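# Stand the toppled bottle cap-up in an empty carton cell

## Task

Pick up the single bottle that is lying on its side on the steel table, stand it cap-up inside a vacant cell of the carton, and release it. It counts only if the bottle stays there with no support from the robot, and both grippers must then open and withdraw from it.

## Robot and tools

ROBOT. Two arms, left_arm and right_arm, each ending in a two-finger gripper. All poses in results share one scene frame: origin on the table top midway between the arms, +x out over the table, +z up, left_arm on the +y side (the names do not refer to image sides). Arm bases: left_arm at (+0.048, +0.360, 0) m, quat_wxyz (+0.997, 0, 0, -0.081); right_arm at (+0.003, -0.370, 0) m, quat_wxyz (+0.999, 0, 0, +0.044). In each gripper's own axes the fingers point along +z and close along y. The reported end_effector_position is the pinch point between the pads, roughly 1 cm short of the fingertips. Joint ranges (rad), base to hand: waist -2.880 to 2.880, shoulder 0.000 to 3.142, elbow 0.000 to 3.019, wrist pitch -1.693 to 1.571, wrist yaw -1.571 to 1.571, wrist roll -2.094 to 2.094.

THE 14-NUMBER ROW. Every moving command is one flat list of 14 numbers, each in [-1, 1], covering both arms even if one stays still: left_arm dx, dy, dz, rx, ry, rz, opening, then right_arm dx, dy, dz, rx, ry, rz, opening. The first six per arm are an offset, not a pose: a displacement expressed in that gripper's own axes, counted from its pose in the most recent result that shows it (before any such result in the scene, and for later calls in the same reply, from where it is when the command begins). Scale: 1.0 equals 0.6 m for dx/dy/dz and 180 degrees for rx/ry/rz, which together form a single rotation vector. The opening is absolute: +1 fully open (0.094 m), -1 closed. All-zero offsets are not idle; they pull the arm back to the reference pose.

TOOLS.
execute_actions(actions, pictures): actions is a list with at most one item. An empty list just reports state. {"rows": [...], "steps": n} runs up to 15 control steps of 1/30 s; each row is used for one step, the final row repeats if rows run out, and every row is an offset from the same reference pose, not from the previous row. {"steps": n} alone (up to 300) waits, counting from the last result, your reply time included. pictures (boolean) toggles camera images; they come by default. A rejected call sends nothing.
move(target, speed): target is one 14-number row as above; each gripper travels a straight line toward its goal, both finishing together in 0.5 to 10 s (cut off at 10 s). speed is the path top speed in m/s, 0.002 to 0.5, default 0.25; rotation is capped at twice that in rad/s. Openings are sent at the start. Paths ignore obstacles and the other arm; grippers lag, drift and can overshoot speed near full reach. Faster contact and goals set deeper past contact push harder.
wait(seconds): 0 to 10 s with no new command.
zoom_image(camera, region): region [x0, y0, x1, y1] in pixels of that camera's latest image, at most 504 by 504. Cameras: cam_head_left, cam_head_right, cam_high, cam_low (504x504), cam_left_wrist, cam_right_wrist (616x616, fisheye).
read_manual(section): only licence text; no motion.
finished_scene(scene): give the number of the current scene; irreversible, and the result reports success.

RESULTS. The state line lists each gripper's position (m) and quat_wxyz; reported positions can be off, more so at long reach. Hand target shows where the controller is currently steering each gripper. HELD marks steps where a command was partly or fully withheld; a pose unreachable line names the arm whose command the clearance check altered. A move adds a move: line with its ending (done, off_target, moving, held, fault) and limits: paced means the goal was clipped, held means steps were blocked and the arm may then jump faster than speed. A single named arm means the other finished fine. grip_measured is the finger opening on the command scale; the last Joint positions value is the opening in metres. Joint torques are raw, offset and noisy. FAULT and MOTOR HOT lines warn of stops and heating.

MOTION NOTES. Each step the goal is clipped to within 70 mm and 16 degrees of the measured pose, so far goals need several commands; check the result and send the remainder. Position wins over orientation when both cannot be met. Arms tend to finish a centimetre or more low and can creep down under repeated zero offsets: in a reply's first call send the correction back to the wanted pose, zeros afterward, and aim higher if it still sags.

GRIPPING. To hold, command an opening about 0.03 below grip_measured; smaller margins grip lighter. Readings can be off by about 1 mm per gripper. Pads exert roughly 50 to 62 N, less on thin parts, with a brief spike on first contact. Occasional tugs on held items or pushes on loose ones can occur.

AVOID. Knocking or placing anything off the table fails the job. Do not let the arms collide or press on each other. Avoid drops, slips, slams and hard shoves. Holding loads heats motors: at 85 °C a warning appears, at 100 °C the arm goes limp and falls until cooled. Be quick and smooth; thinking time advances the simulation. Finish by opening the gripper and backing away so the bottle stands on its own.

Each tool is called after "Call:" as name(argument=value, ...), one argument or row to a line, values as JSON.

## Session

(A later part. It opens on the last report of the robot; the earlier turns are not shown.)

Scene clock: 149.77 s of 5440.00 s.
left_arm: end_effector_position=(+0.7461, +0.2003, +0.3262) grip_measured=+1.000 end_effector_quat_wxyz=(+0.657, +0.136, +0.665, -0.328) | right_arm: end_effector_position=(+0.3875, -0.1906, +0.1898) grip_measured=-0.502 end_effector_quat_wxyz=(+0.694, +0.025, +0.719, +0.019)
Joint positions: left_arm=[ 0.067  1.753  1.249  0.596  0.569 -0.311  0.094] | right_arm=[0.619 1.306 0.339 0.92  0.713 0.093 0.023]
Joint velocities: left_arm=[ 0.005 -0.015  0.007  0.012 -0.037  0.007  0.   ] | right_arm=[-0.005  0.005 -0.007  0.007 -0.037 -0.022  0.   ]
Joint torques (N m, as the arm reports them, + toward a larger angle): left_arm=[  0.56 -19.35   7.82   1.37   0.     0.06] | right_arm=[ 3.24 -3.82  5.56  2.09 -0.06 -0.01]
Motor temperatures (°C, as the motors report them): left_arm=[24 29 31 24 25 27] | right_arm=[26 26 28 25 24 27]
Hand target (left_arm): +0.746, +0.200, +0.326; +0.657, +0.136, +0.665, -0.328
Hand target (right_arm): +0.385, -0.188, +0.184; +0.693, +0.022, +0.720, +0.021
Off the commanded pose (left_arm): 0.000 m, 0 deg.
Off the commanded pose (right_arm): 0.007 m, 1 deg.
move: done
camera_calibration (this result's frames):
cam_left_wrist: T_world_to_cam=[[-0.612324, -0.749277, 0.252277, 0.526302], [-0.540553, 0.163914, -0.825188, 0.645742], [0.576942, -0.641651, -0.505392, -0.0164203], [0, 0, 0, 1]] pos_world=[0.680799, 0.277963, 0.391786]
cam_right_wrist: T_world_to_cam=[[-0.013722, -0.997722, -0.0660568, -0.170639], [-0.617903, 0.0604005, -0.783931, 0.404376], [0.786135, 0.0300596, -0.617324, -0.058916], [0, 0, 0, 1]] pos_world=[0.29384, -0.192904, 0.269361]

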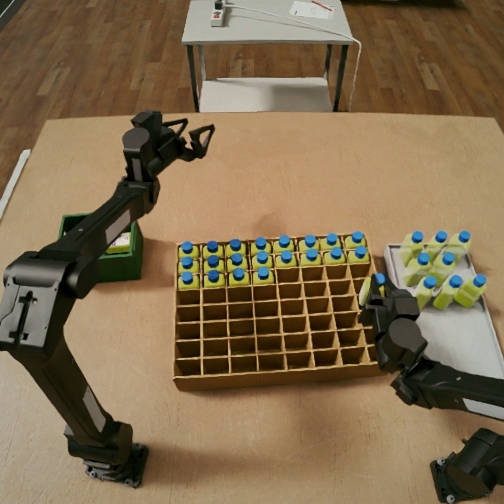

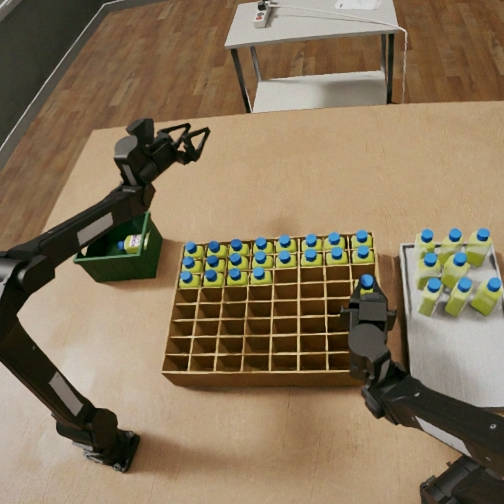

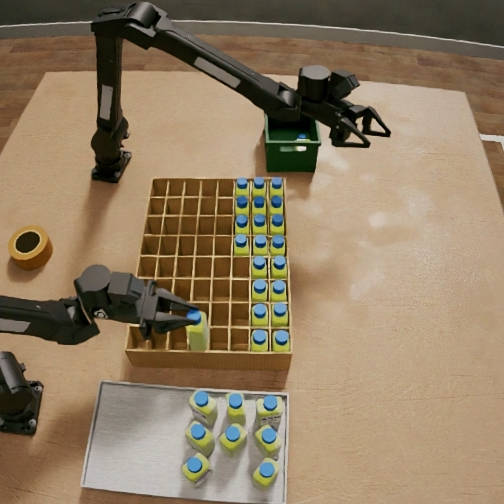

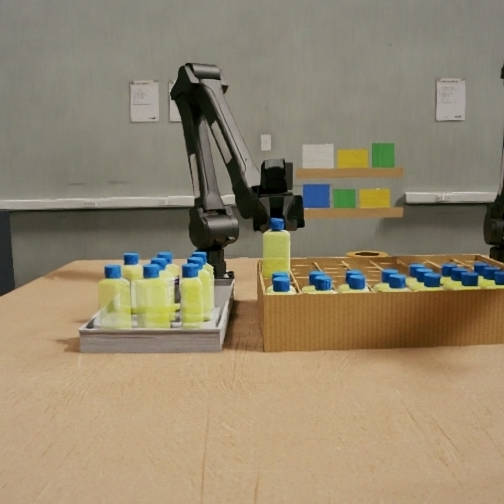

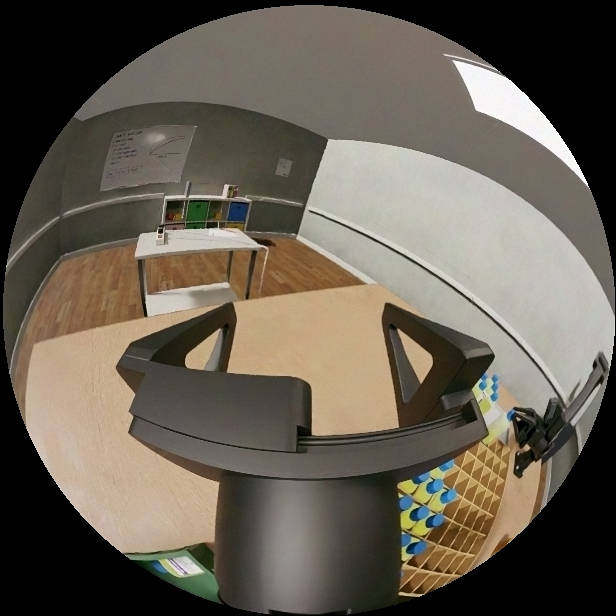

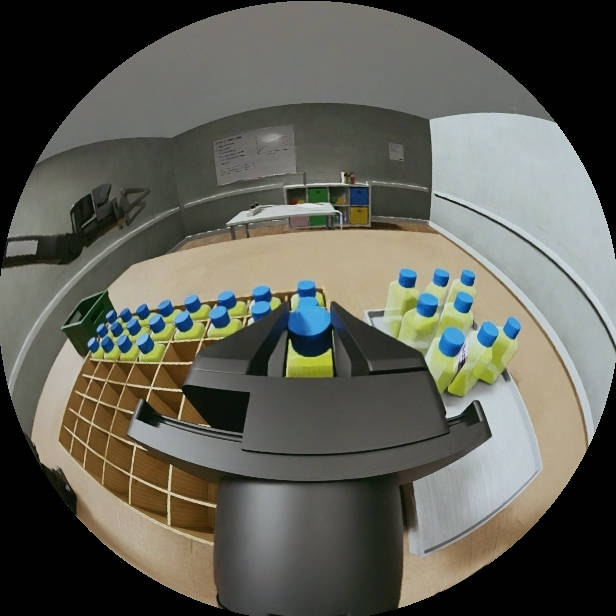

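Call:
move(
  target=[0,0,0,0,0,0,1,0.075,0,0,0,0,0,-0.55],
  speed=0.04,
)

Call:
zoom_image(
  camera="cam_low",
  region=[230,160,370,310],
)

Call:
zoom_image(
  camera="cam_high",
  region=[60,230,280,390],
)

Scene clock: 161.10 s of 5440.00 s.
left_arm: end_effector_position=(+0.7461, +0.2003, +0.3262) grip_measured=+1.000 end_effector_quat_wxyz=(+0.657, +0.136, +0.665, -0.328) | right_arm: end_effector_position=(+0.3901, -0.1931, +0.1872) grip_measured=-0.502 end_effector_quat_wxyz=(+0.725, +0.054, +0.686, +0.030)
Joint positions: left_arm=[ 0.067  1.753  1.249  0.596  0.569 -0.311  0.094] | right_arm=[0.619 1.438 0.328 1.181 0.741 0.071 0.023]
Joint velocities: left_arm=[-0.005 -0.005 -0.007 -0.017  0.022  0.022  0.   ] | right_arm=[-0.005 -0.005 -0.012  0.022 -0.022  0.037  0.   ]
Joint torques (N m, as the arm reports them, + toward a larger angle): left_arm=[  0.51 -19.19   7.82   1.39   0.     0.07] | right_arm=[ 3.39 -1.03  3.29  0.17 -0.76  0.28]
Motor temperatures (°C, as the motors report them): left_arm=[24 29 32 24 25 27] | right_arm=[26 26 27 25 24 27]
Hand target (left_arm): +0.746, +0.200, +0.326; +0.657, +0.136, +0.665, -0.328
Hand target (right_arm): +0.383, -0.190, +0.147; +0.694, +0.026, +0.719, +0.019
Off the commanded pose (left_arm): 0.000 m, 0 deg.
Off the commanded pose (right_arm): 0.043 m, 6 deg.
After step 90, 6.97 s passed at rest.
move: off_target (right_arm)
camera_calibration (this result's frames):
cam_left_wrist: T_world_to_cam=[[-0.612324, -0.749277, 0.252277, 0.526302], [-0.540553, 0.163914, -0.825188, 0.645742], [0.576942, -0.641651, -0.505392, -0.0164203], [0, 0, 0, 1]] pos_world=[0.680799, 0.277963, 0.391786]
cam_right_wrist: T_world_to_cam=[[-0.0331965, -0.991843, -0.123065, -0.153855], [-0.542969, 0.121275, -0.83095, 0.395453], [0.839096, 0.039236, -0.542566, -0.0953328], [0, 0, 0, 1]] pos_world=[0.289605, -0.196818, 0.257943]

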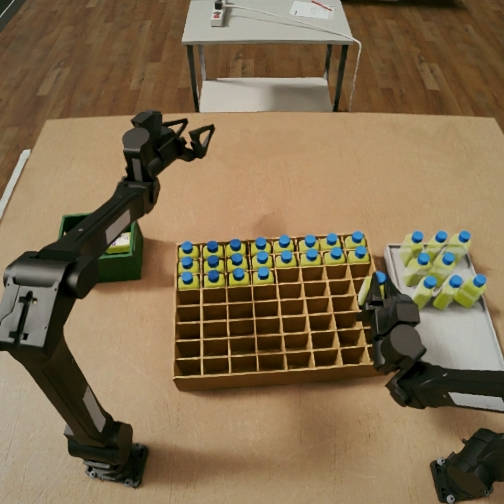

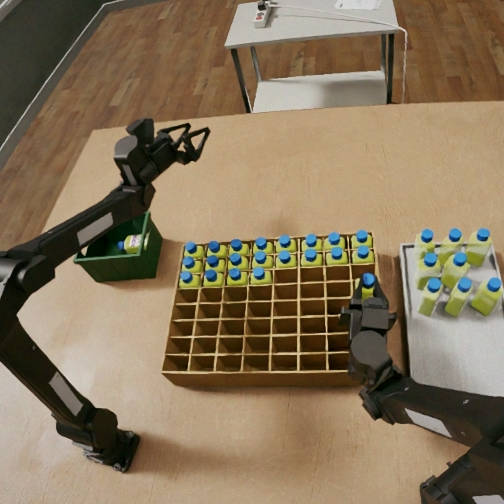

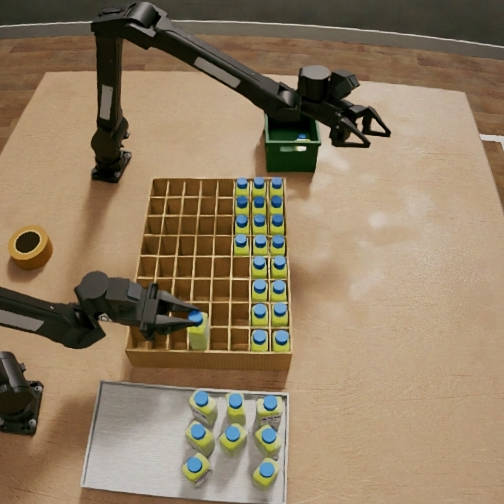

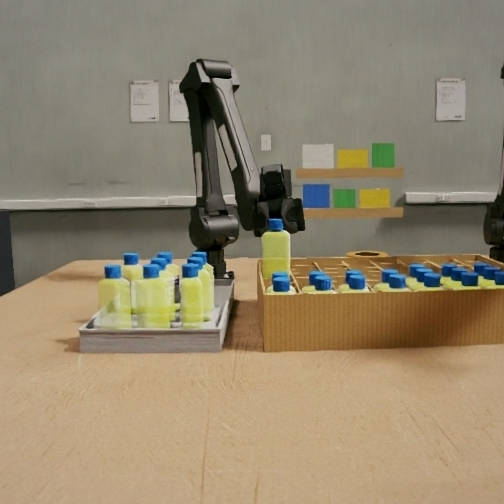

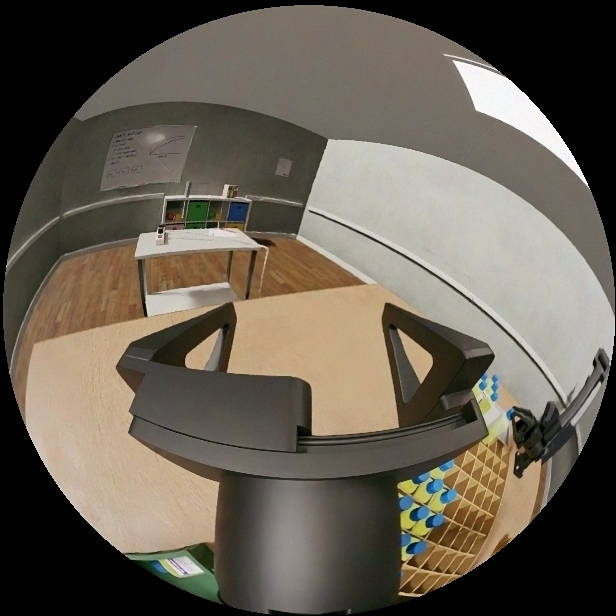

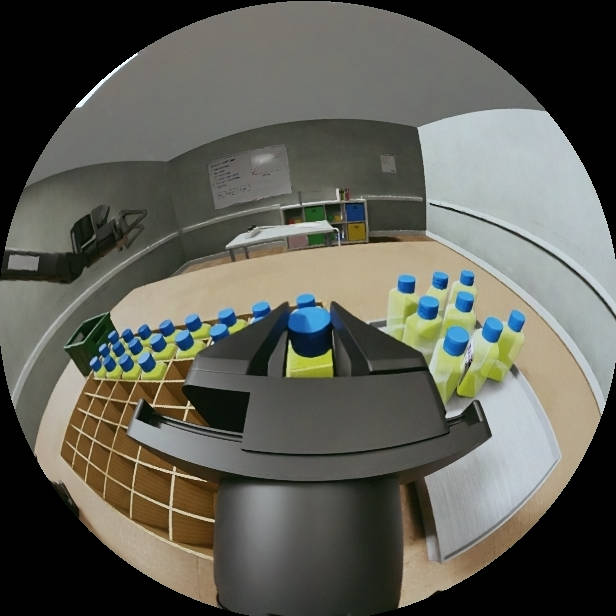

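Region (230, 160, 370, 310) of cam_low's 504x504 image, scaled by 3.360, with more detail than that image has; it fills the left 470 columns of this view, and the rest is white.

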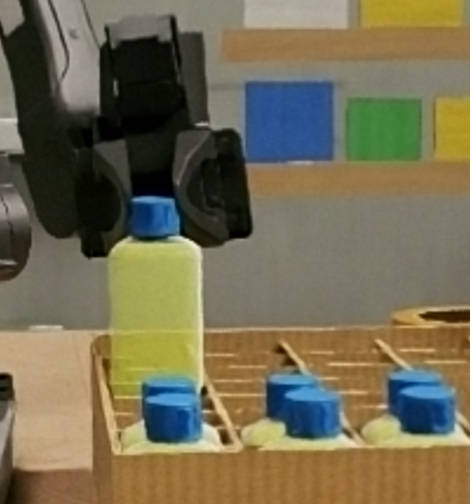

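Region (60, 230, 280, 390) of cam_high's 504x504 image, scaled by 2.291, with more detail than that image has; it fills the top 367 rows of this view, and the rest is white.

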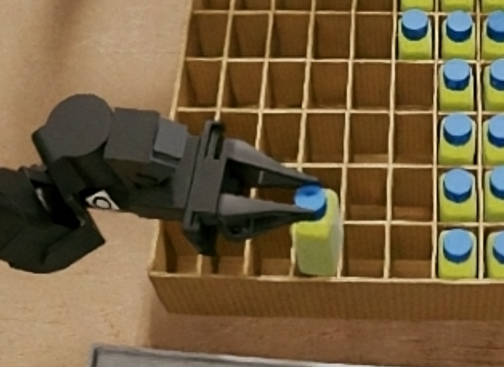

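Call:
move(
  target=[0,0,0,0,0,0,1,-0.04,0.005,-0.005,-0.008,0.03,0,-0.55],
  speed=0.04,
)

Call:
zoom_image(
  camera="cam_head_right",
  region=[300,240,420,360],
)

Call:
zoom_image(
  camera="cam_high",
  region=[160,290,250,370],
)

Call:
zoom_image(
  camera="cam_low",
  region=[240,200,330,300],
)

Scene clock: 167.37 s of 5440.00 s.
left_arm: end_effector_position=(+0.7461, +0.2003, +0.3262) grip_measured=+1.000 end_effector_quat_wxyz=(+0.657, +0.136, +0.665, -0.328) | right_arm: end_effector_position=(+0.3797, -0.1953, +0.1923) grip_measured=-0.502 end_effector_quat_wxyz=(+0.681, +0.029, +0.731, +0.029)
Joint positions: left_arm=[ 0.067  1.753  1.249  0.596  0.569 -0.311  0.094] | right_arm=[0.619 1.225 0.328 0.806 0.702 0.142 0.023]
Joint velocities: left_arm=[ 0.005 -0.005  0.002 -0.022 -0.037  0.007  0.   ] | right_arm=[-0.034  0.005 -0.012 -0.017  0.051 -0.051 -0.001]
Joint torques (N m, as the arm reports them, + toward a larger angle): left_arm=[  0.52 -19.05   7.86   1.35   0.02   0.08] | right_arm=[ 1.87 -5.61  8.46  1.29 -0.1   0.07]
Motor temperatures (°C, as the motors report them): left_arm=[24 29 32 24 25 27] | right_arm=[26 26 27 25 24 27]
Hand target (left_arm): +0.746, +0.200, +0.326; +0.657, +0.136, +0.665, -0.328
Hand target (right_arm): +0.385, -0.193, +0.211; +0.693, +0.043, +0.719, +0.041
Off the commanded pose (left_arm): 0.000 m, 0 deg.
Off the commanded pose (right_arm): 0.020 m, 3 deg.
After step 90, 1.77 s passed at rest.
move: off_target (right_arm)
camera_calibration (this result's frames):
cam_left_wrist: T_world_to_cam=[[-0.612324, -0.749277, 0.252277, 0.526302], [-0.540553, 0.163914, -0.825188, 0.645742], [0.576942, -0.641651, -0.505392, -0.0164203], [0, 0, 0, 1]] pos_world=[0.680799, 0.277963, 0.391786]
cam_right_wrist: T_world_to_cam=[[-0.00748818, -0.996372, -0.0847739, -0.173741], [-0.645452, 0.0695669, -0.760626, 0.409581], [0.763764, 0.0490218, -0.643632, -0.0338692], [0, 0, 0, 1]] pos_world=[0.288932, -0.199944, 0.27501]

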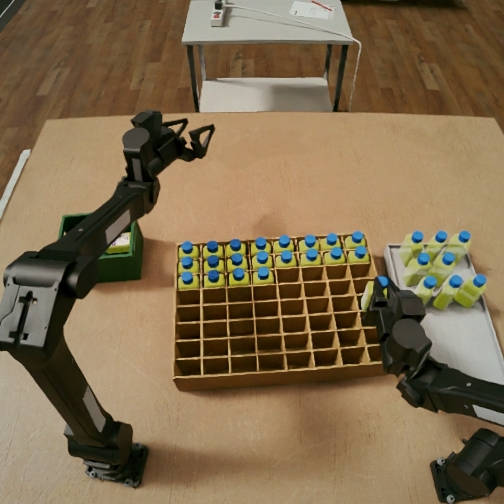

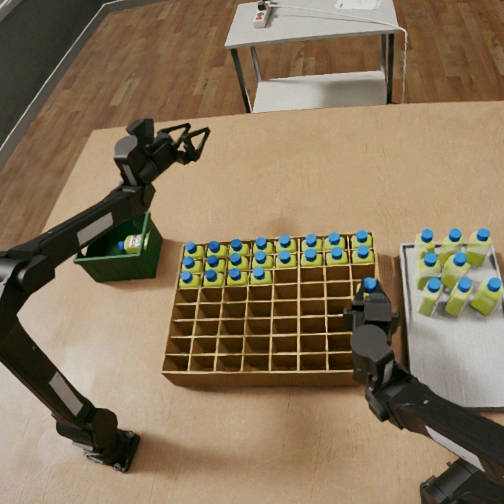

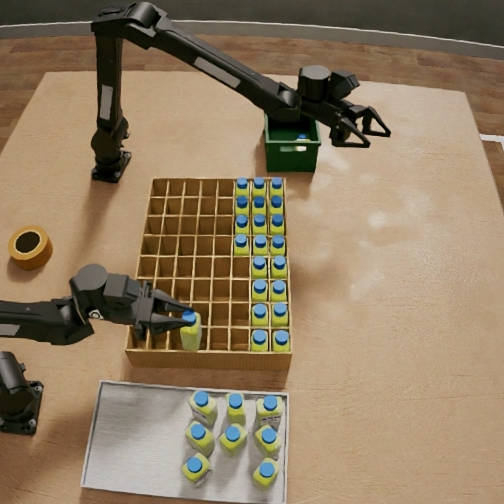

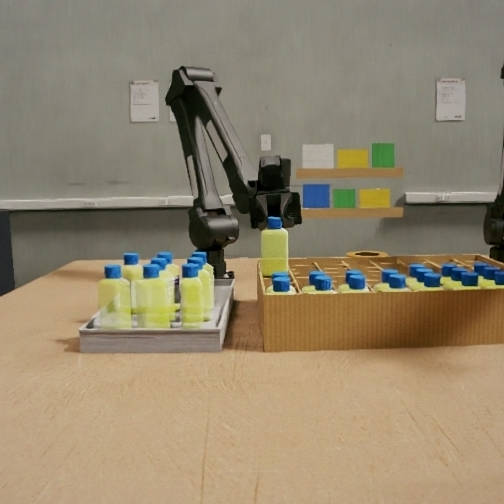

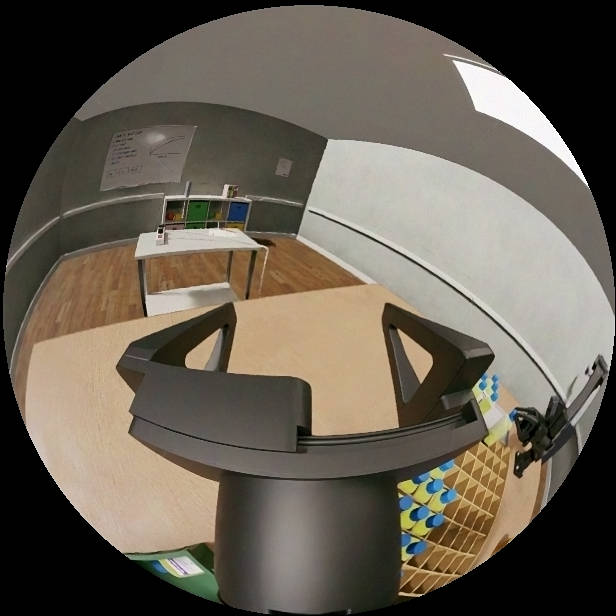

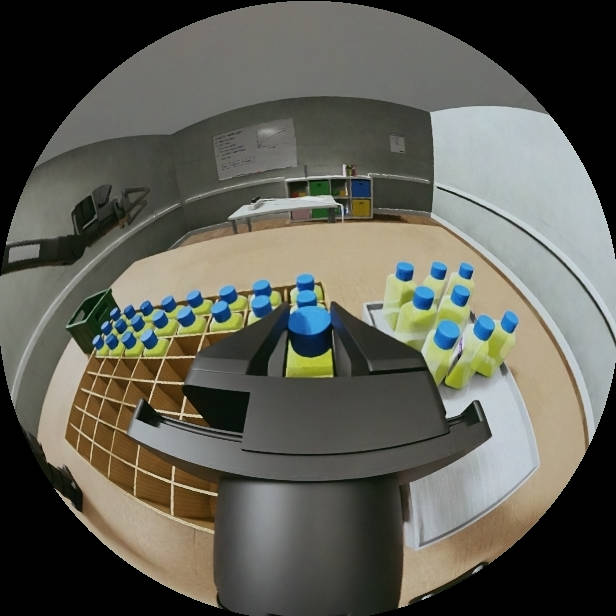

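Region (300, 240, 420, 360) of cam_head_right's 504x504 image, scaled by 4.200, with more detail than that image has.

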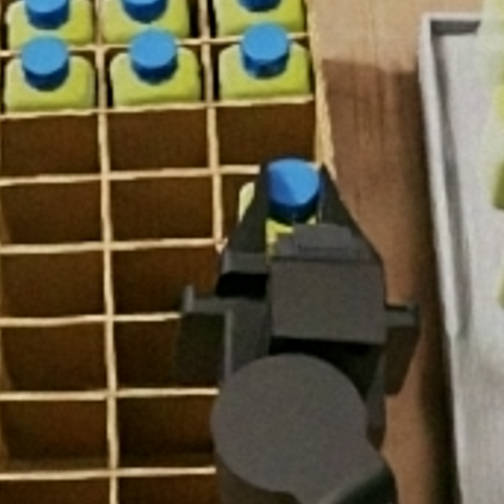

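Region (160, 290, 250, 370) of cam_high's 504x504 image, scaled by 5.600, with more detail than that image has.

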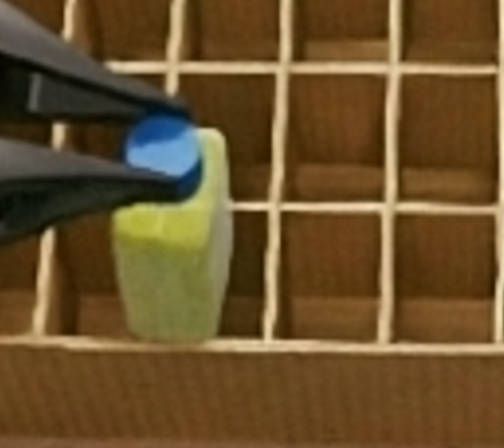

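Region (240, 200, 330, 300) of cam_low's 504x504 image, scaled by 5.040, with more detail than that image has; it fills the left 454 columns of this view, and the rest is white.

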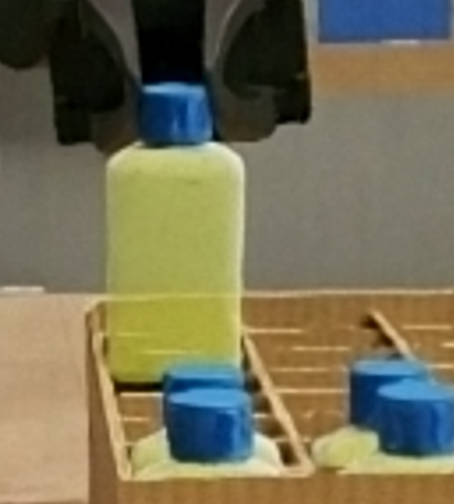

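Call:
move(
  target=[0,0,0,0,0,0,1,-0.03,0.012,0.028,0,-0.03,0,-0.55],
  speed=0.04,
)

Call:
zoom_image(
  camera="cam_high",
  region=[160,290,250,370],
)

Call:
zoom_image(
  camera="cam_low",
  region=[240,200,330,300],
)

Scene clock: 174.40 s of 5440.00 s.
left_arm: end_effector_position=(+0.7461, +0.2003, +0.3262) grip_measured=+1.000 end_effector_quat_wxyz=(+0.657, +0.136, +0.665, -0.328) | right_arm: end_effector_position=(+0.3855, -0.1915, +0.1928) grip_measured=-0.502 end_effector_quat_wxyz=(+0.701, +0.018, +0.713, +0.023)
Joint positions: left_arm=[ 0.067  1.753  1.249  0.596  0.569 -0.311  0.094] | right_arm=[0.615 1.302 0.328 0.952 0.694 0.074 0.023]
Joint velocities: left_arm=[ 0.015  0.005  0.007 -0.007 -0.051 -0.007  0.   ] | right_arm=[ 0.005 -0.005  0.007  0.002  0.007 -0.066 -0.   ]
Joint torques (N m, as the arm reports them, + toward a larger angle): left_arm=[  0.57 -19.32   7.87   1.39   0.02   0.1 ] | right_arm=[ 0.8  -4.45  8.8   2.41 -0.2  -0.14]
Motor temperatures (°C, as the motors report them): left_arm=[24 29 32 24 25 27] | right_arm=[26 26 27 25 24 27]
Hand target (left_arm): +0.746, +0.200, +0.326; +0.657, +0.136, +0.665, -0.328
Hand target (right_arm): +0.397, -0.190, +0.210; +0.715, +0.031, +0.698, +0.027
Off the commanded pose (left_arm): 0.000 m, 0 deg.
Off the commanded pose (right_arm): 0.021 m, 3 deg.
After step 90, 2.63 s passed at rest.
move: off_target (right_arm)
camera_calibration (this result's frames):
cam_left_wrist: T_world_to_cam=[[-0.612324, -0.749277, 0.252277, 0.526302], [-0.540553, 0.163914, -0.825188, 0.645742], [0.576942, -0.641651, -0.505392, -0.0164203], [0, 0, 0, 1]] pos_world=[0.680799, 0.277963, 0.391786]
cam_right_wrist: T_world_to_cam=[[0.00238204, -0.998064, -0.0621454, -0.178364], [-0.604824, 0.0480522, -0.794908, 0.400253], [0.796355, 0.0394806, -0.603539, -0.0602632], [0, 0, 0, 1]] pos_world=[0.290498, -0.194873, 0.270708]

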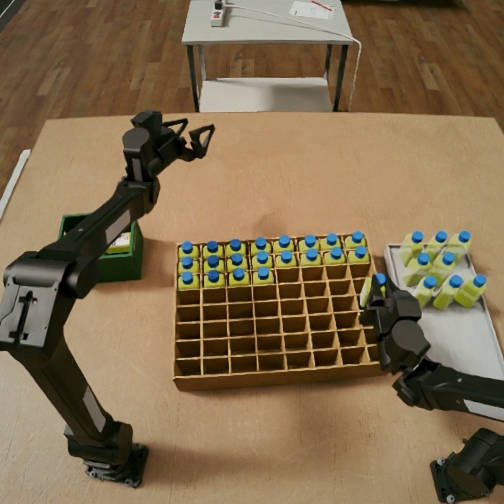

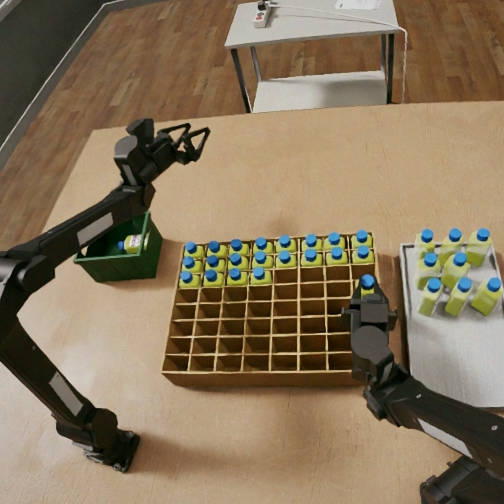

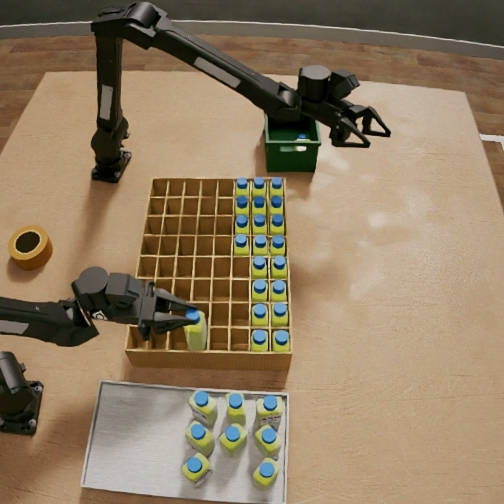

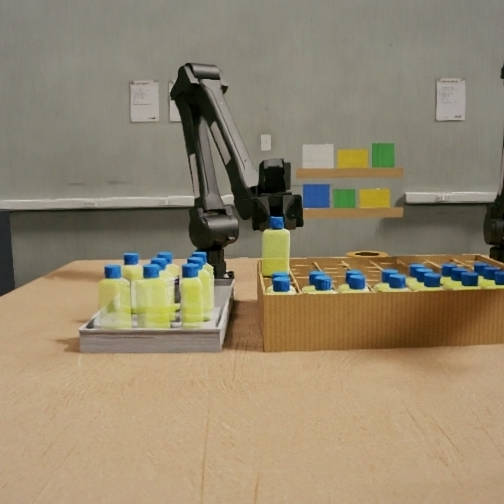

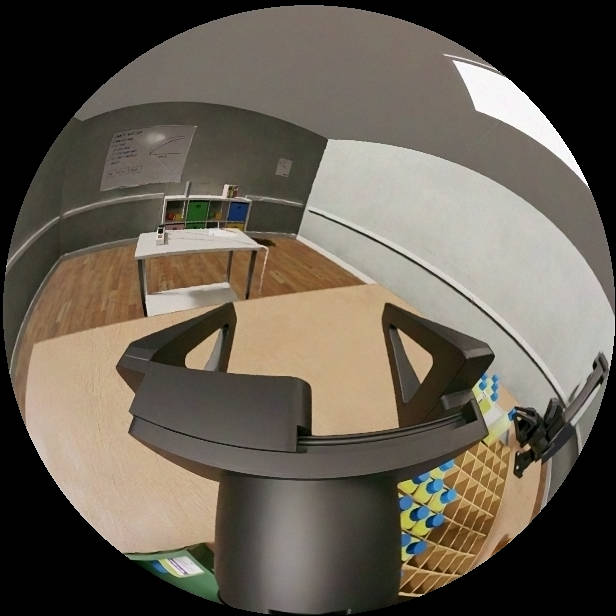

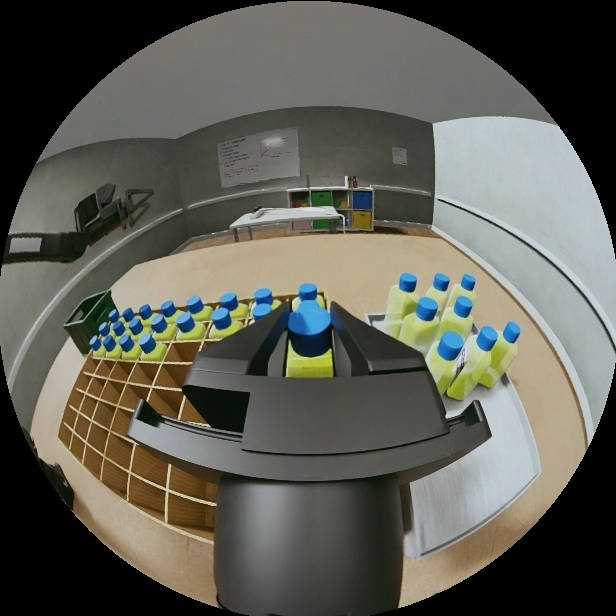

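Region (160, 290, 250, 370) of cam_high's 504x504 image, scaled by 5.600, with more detail than that image has.

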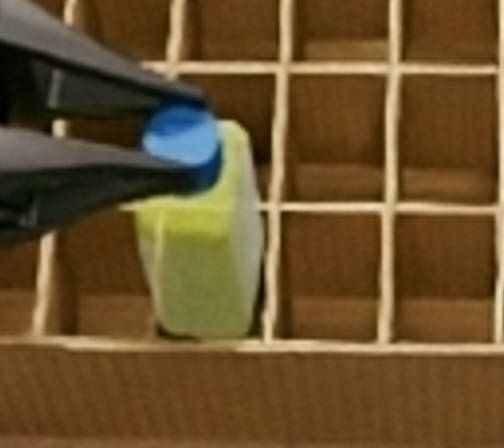

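Region (240, 200, 330, 300) of cam_low's 504x504 image, scaled by 5.040, with more detail than that image has; it fills the left 454 columns of this view, and the rest is white.

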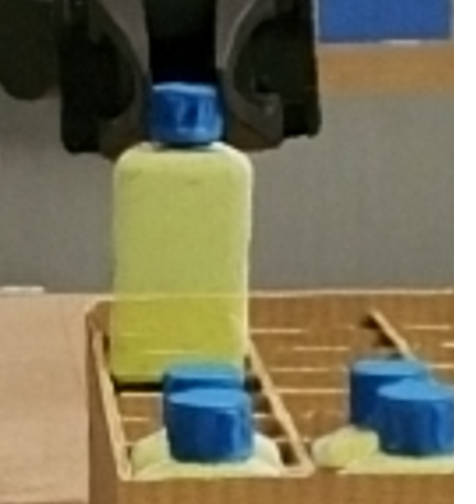

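Call:
move(
  target=[0,0,0,0,0,0,1,-0.075,0,0.02,0,0,0,-0.55],
  speed=0.05,
)

Call:
zoom_image(
  camera="cam_high",
  region=[160,290,250,370],
)

Call:
zoom_image(
  camera="cam_low",
  region=[240,200,330,300],
)

Scene clock: 178.17 s of 5440.00 s.
left_arm: end_effector_position=(+0.7461, +0.2003, +0.3262) grip_measured=+1.000 end_effector_quat_wxyz=(+0.657, +0.136, +0.665, -0.328) | right_arm: end_effector_position=(+0.3809, -0.1989, +0.1998) grip_measured=-0.502 end_effector_quat_wxyz=(+0.677, -0.002, +0.736, +0.013)
Joint positions: left_arm=[ 0.067  1.753  1.249  0.596  0.569 -0.311  0.094] | right_arm=[0.596 1.171 0.332 0.734 0.658 0.08  0.023]
Joint velocities: left_arm=[-0.015  0.005  0.012 -0.002  0.066  0.051  0.   ] | right_arm=[-0.005  0.005  0.002 -0.002  0.037  0.066 -0.001]
Joint torques (N m, as the arm reports them, + toward a larger angle): left_arm=[  0.81 -19.22   7.81   1.47   0.02   0.1 ] | right_arm=[ 0.93 -5.91 11.76  1.26  0.12 -0.11]
Motor temperatures (°C, as the motors report them): left_arm=[24 29 32 24 25 27] | right_arm=[26 26 28 25 24 27]
Hand target (left_arm): +0.746, +0.200, +0.326; +0.657, +0.136, +0.665, -0.328
Hand target (right_arm): +0.396, -0.195, +0.238; +0.701, +0.019, +0.713, +0.023
Off the commanded pose (left_arm): 0.000 m, 0 deg.
Off the commanded pose (right_arm): 0.042 m, 5 deg.
move: off_target (right_arm)
camera_calibration (this result's frames):
cam_left_wrist: T_world_to_cam=[[-0.612324, -0.749277, 0.252277, 0.526302], [-0.540553, 0.163914, -0.825188, 0.645742], [0.576942, -0.641651, -0.505392, -0.0164203], [0, 0, 0, 1]] pos_world=[0.680799, 0.277963, 0.391786]
cam_right_wrist: T_world_to_cam=[[0.0169658, -0.999679, -0.0188259, -0.199874], [-0.655, 0.00311371, -0.755623, 0.405754], [0.755439, 0.0251507, -0.654736, -0.0291092], [0, 0, 0, 1]] pos_world=[0.29115, -0.200341, 0.283775]

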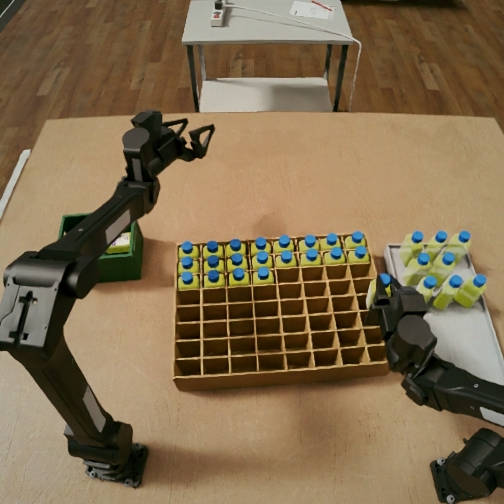

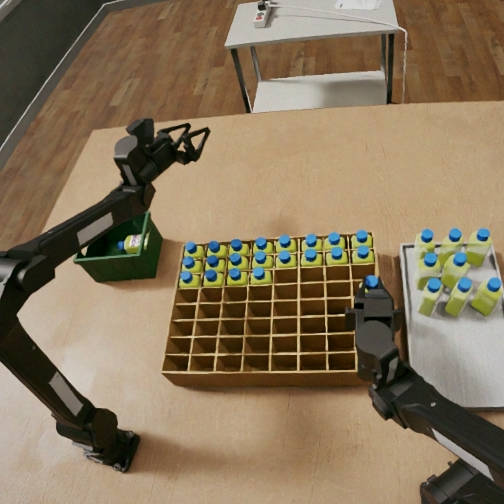

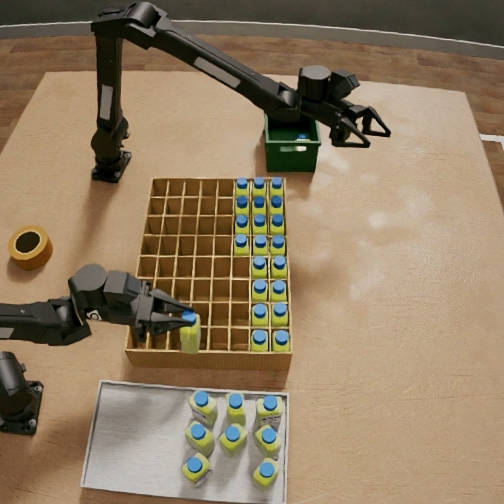

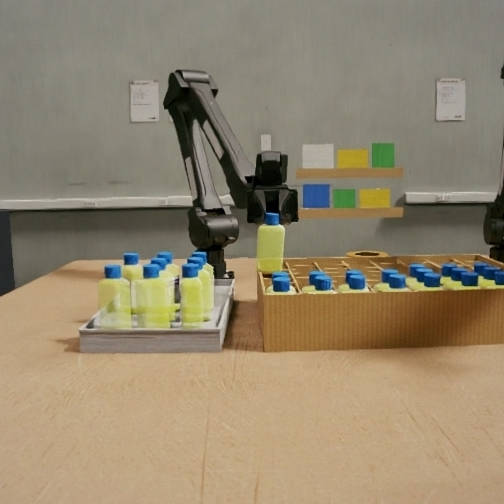

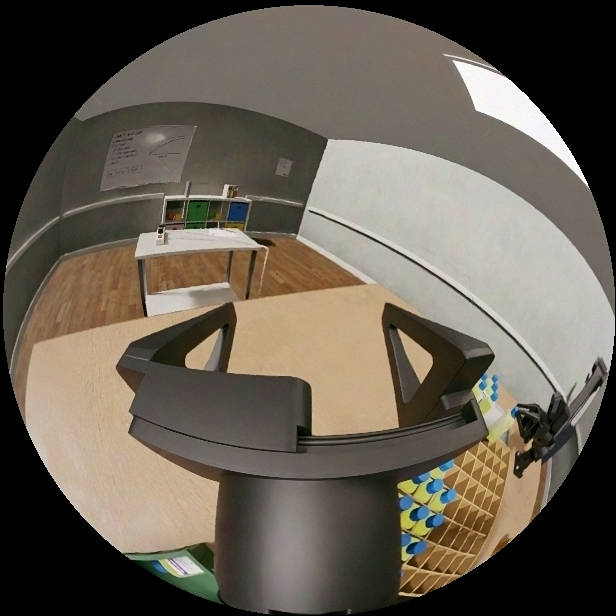

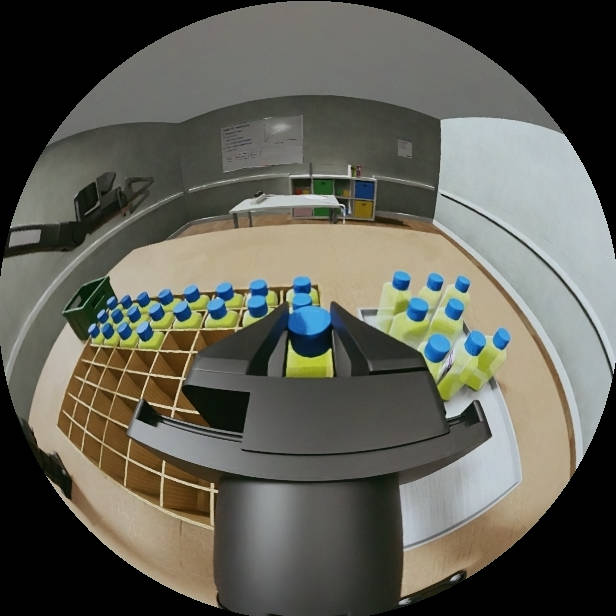

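Region (160, 290, 250, 370) of cam_high's 504x504 image, scaled by 5.600, with more detail than that image has.

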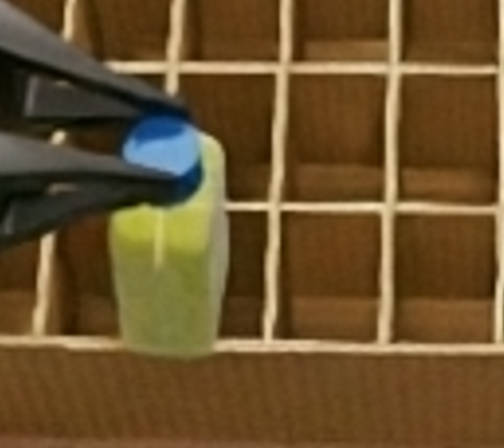

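Region (240, 200, 330, 300) of cam_low's 504x504 image, scaled by 5.040, with more detail than that image has; it fills the left 454 columns of this view, and the rest is white.

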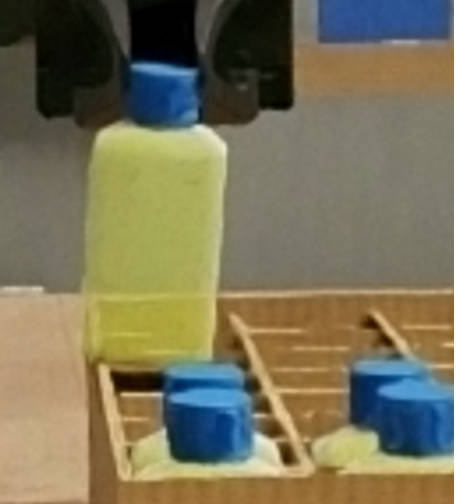

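Call:
move(
  target=[0,0,0,0,0,0,1,-0.11,0.015,0.012,0,-0.027,0.02,-0.55],
  speed=0.08,
)

Scene clock: 183.07 s of 5440.00 s.
left_arm: end_effector_position=(+0.7461, +0.2003, +0.3262) grip_measured=+1.000 end_effector_quat_wxyz=(+0.657, +0.136, +0.665, -0.328) | right_arm: end_effector_position=(+0.3799, -0.2003, +0.2258) grip_measured=-0.502 end_effector_quat_wxyz=(+0.685, +0.004, +0.728, +0.018)
Joint positions: left_arm=[ 0.067  1.753  1.249  0.596  0.569 -0.311  0.094] | right_arm=[0.596 1.088 0.356 0.654 0.661 0.08  0.023]
Joint velocities: left_arm=[-0.005 -0.015 -0.017 -0.002  0.051  0.007  0.   ] | right_arm=[-0.015 -0.005 -0.012  0.017  0.037  0.007 -0.   ]
Joint torques (N m, as the arm reports them, + toward a larger angle): left_arm=[  0.59 -19.24   7.81   1.39   0.03   0.06] | right_arm=[ 2.36 -5.36 12.88  1.24  0.1  -0.05]
Motor temperatures (°C, as the motors report them): left_arm=[24 29 32 24 25 27] | right_arm=[26 26 29 25 24 27]
Hand target (left_arm): +0.746, +0.200, +0.326; +0.657, +0.136, +0.665, -0.328
Hand target (right_arm): +0.391, -0.192, +0.265; +0.707, +0.021, +0.706, +0.035
Off the commanded pose (left_arm): 0.000 m, 0 deg.
Off the commanded pose (right_arm): 0.043 m, 5 deg.
After step 90, 0.67 s passed at rest.
move: off_target (right_arm)
camera_calibration (this result's frames):
cam_left_wrist: T_world_to_cam=[[-0.612324, -0.749277, 0.252277, 0.526302], [-0.540553, 0.163914, -0.825188, 0.645742], [0.576942, -0.641651, -0.505392, -0.0164203], [0, 0, 0, 1]] pos_world=[0.680799, 0.277963, 0.391786]
cam_right_wrist: T_world_to_cam=[[0.0144811, -0.999286, -0.0348844, -0.196104], [-0.639267, 0.0175738, -0.768784, 0.424617], [0.768848, 0.0334333, -0.638557, -0.0183418], [0, 0, 0, 1]] pos_world=[0.288386, -0.202813, 0.307886]

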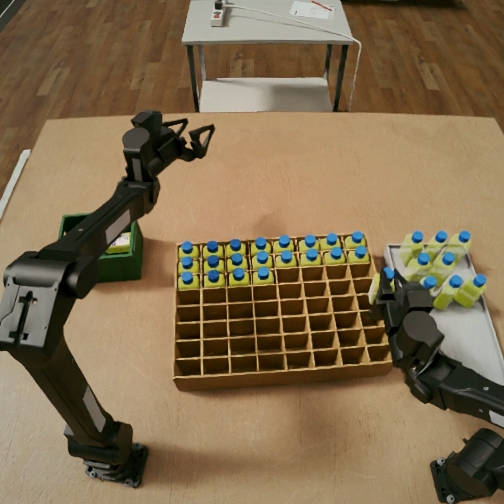

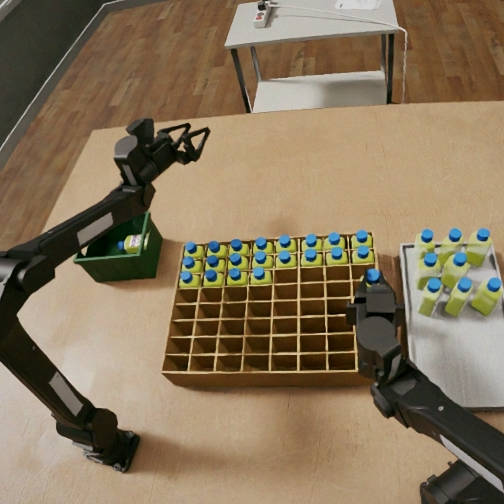

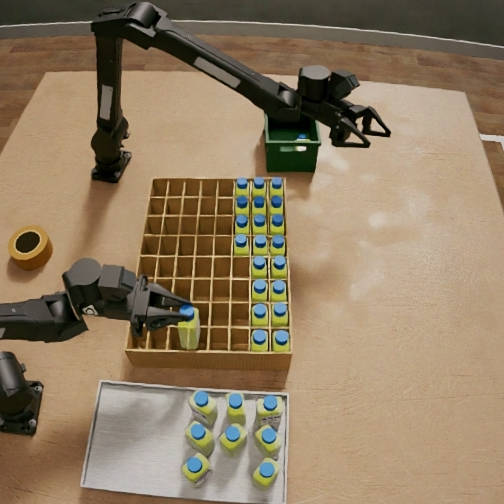

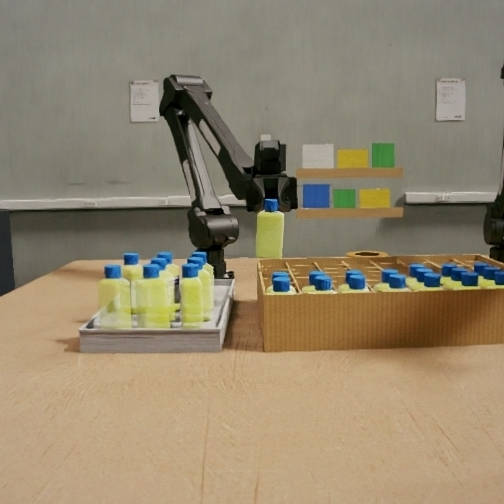

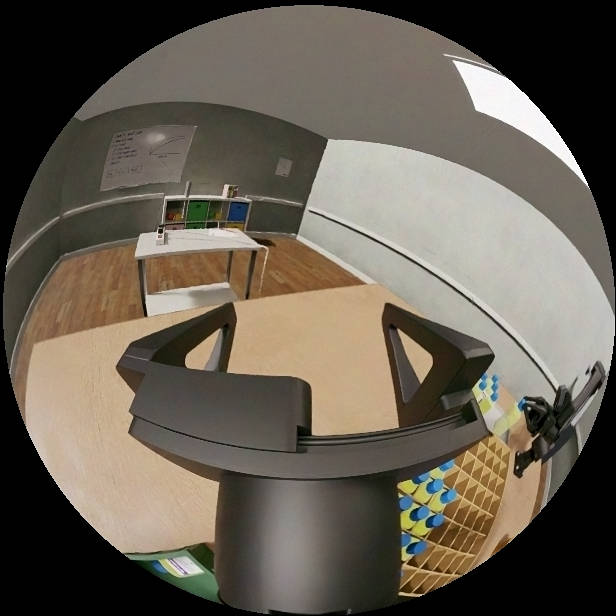

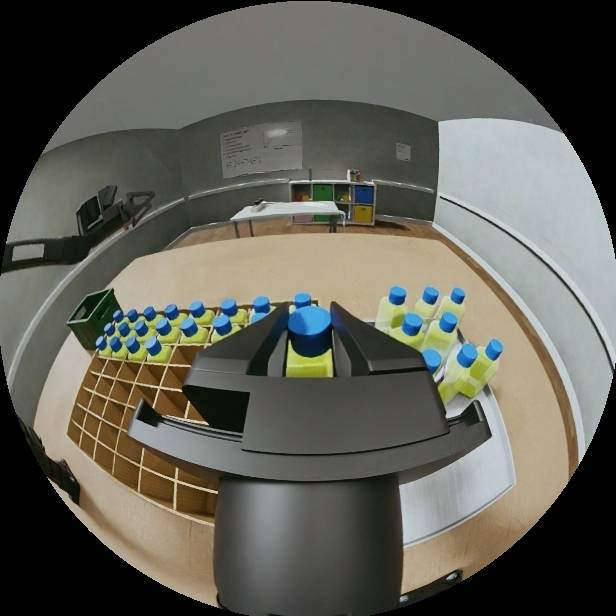

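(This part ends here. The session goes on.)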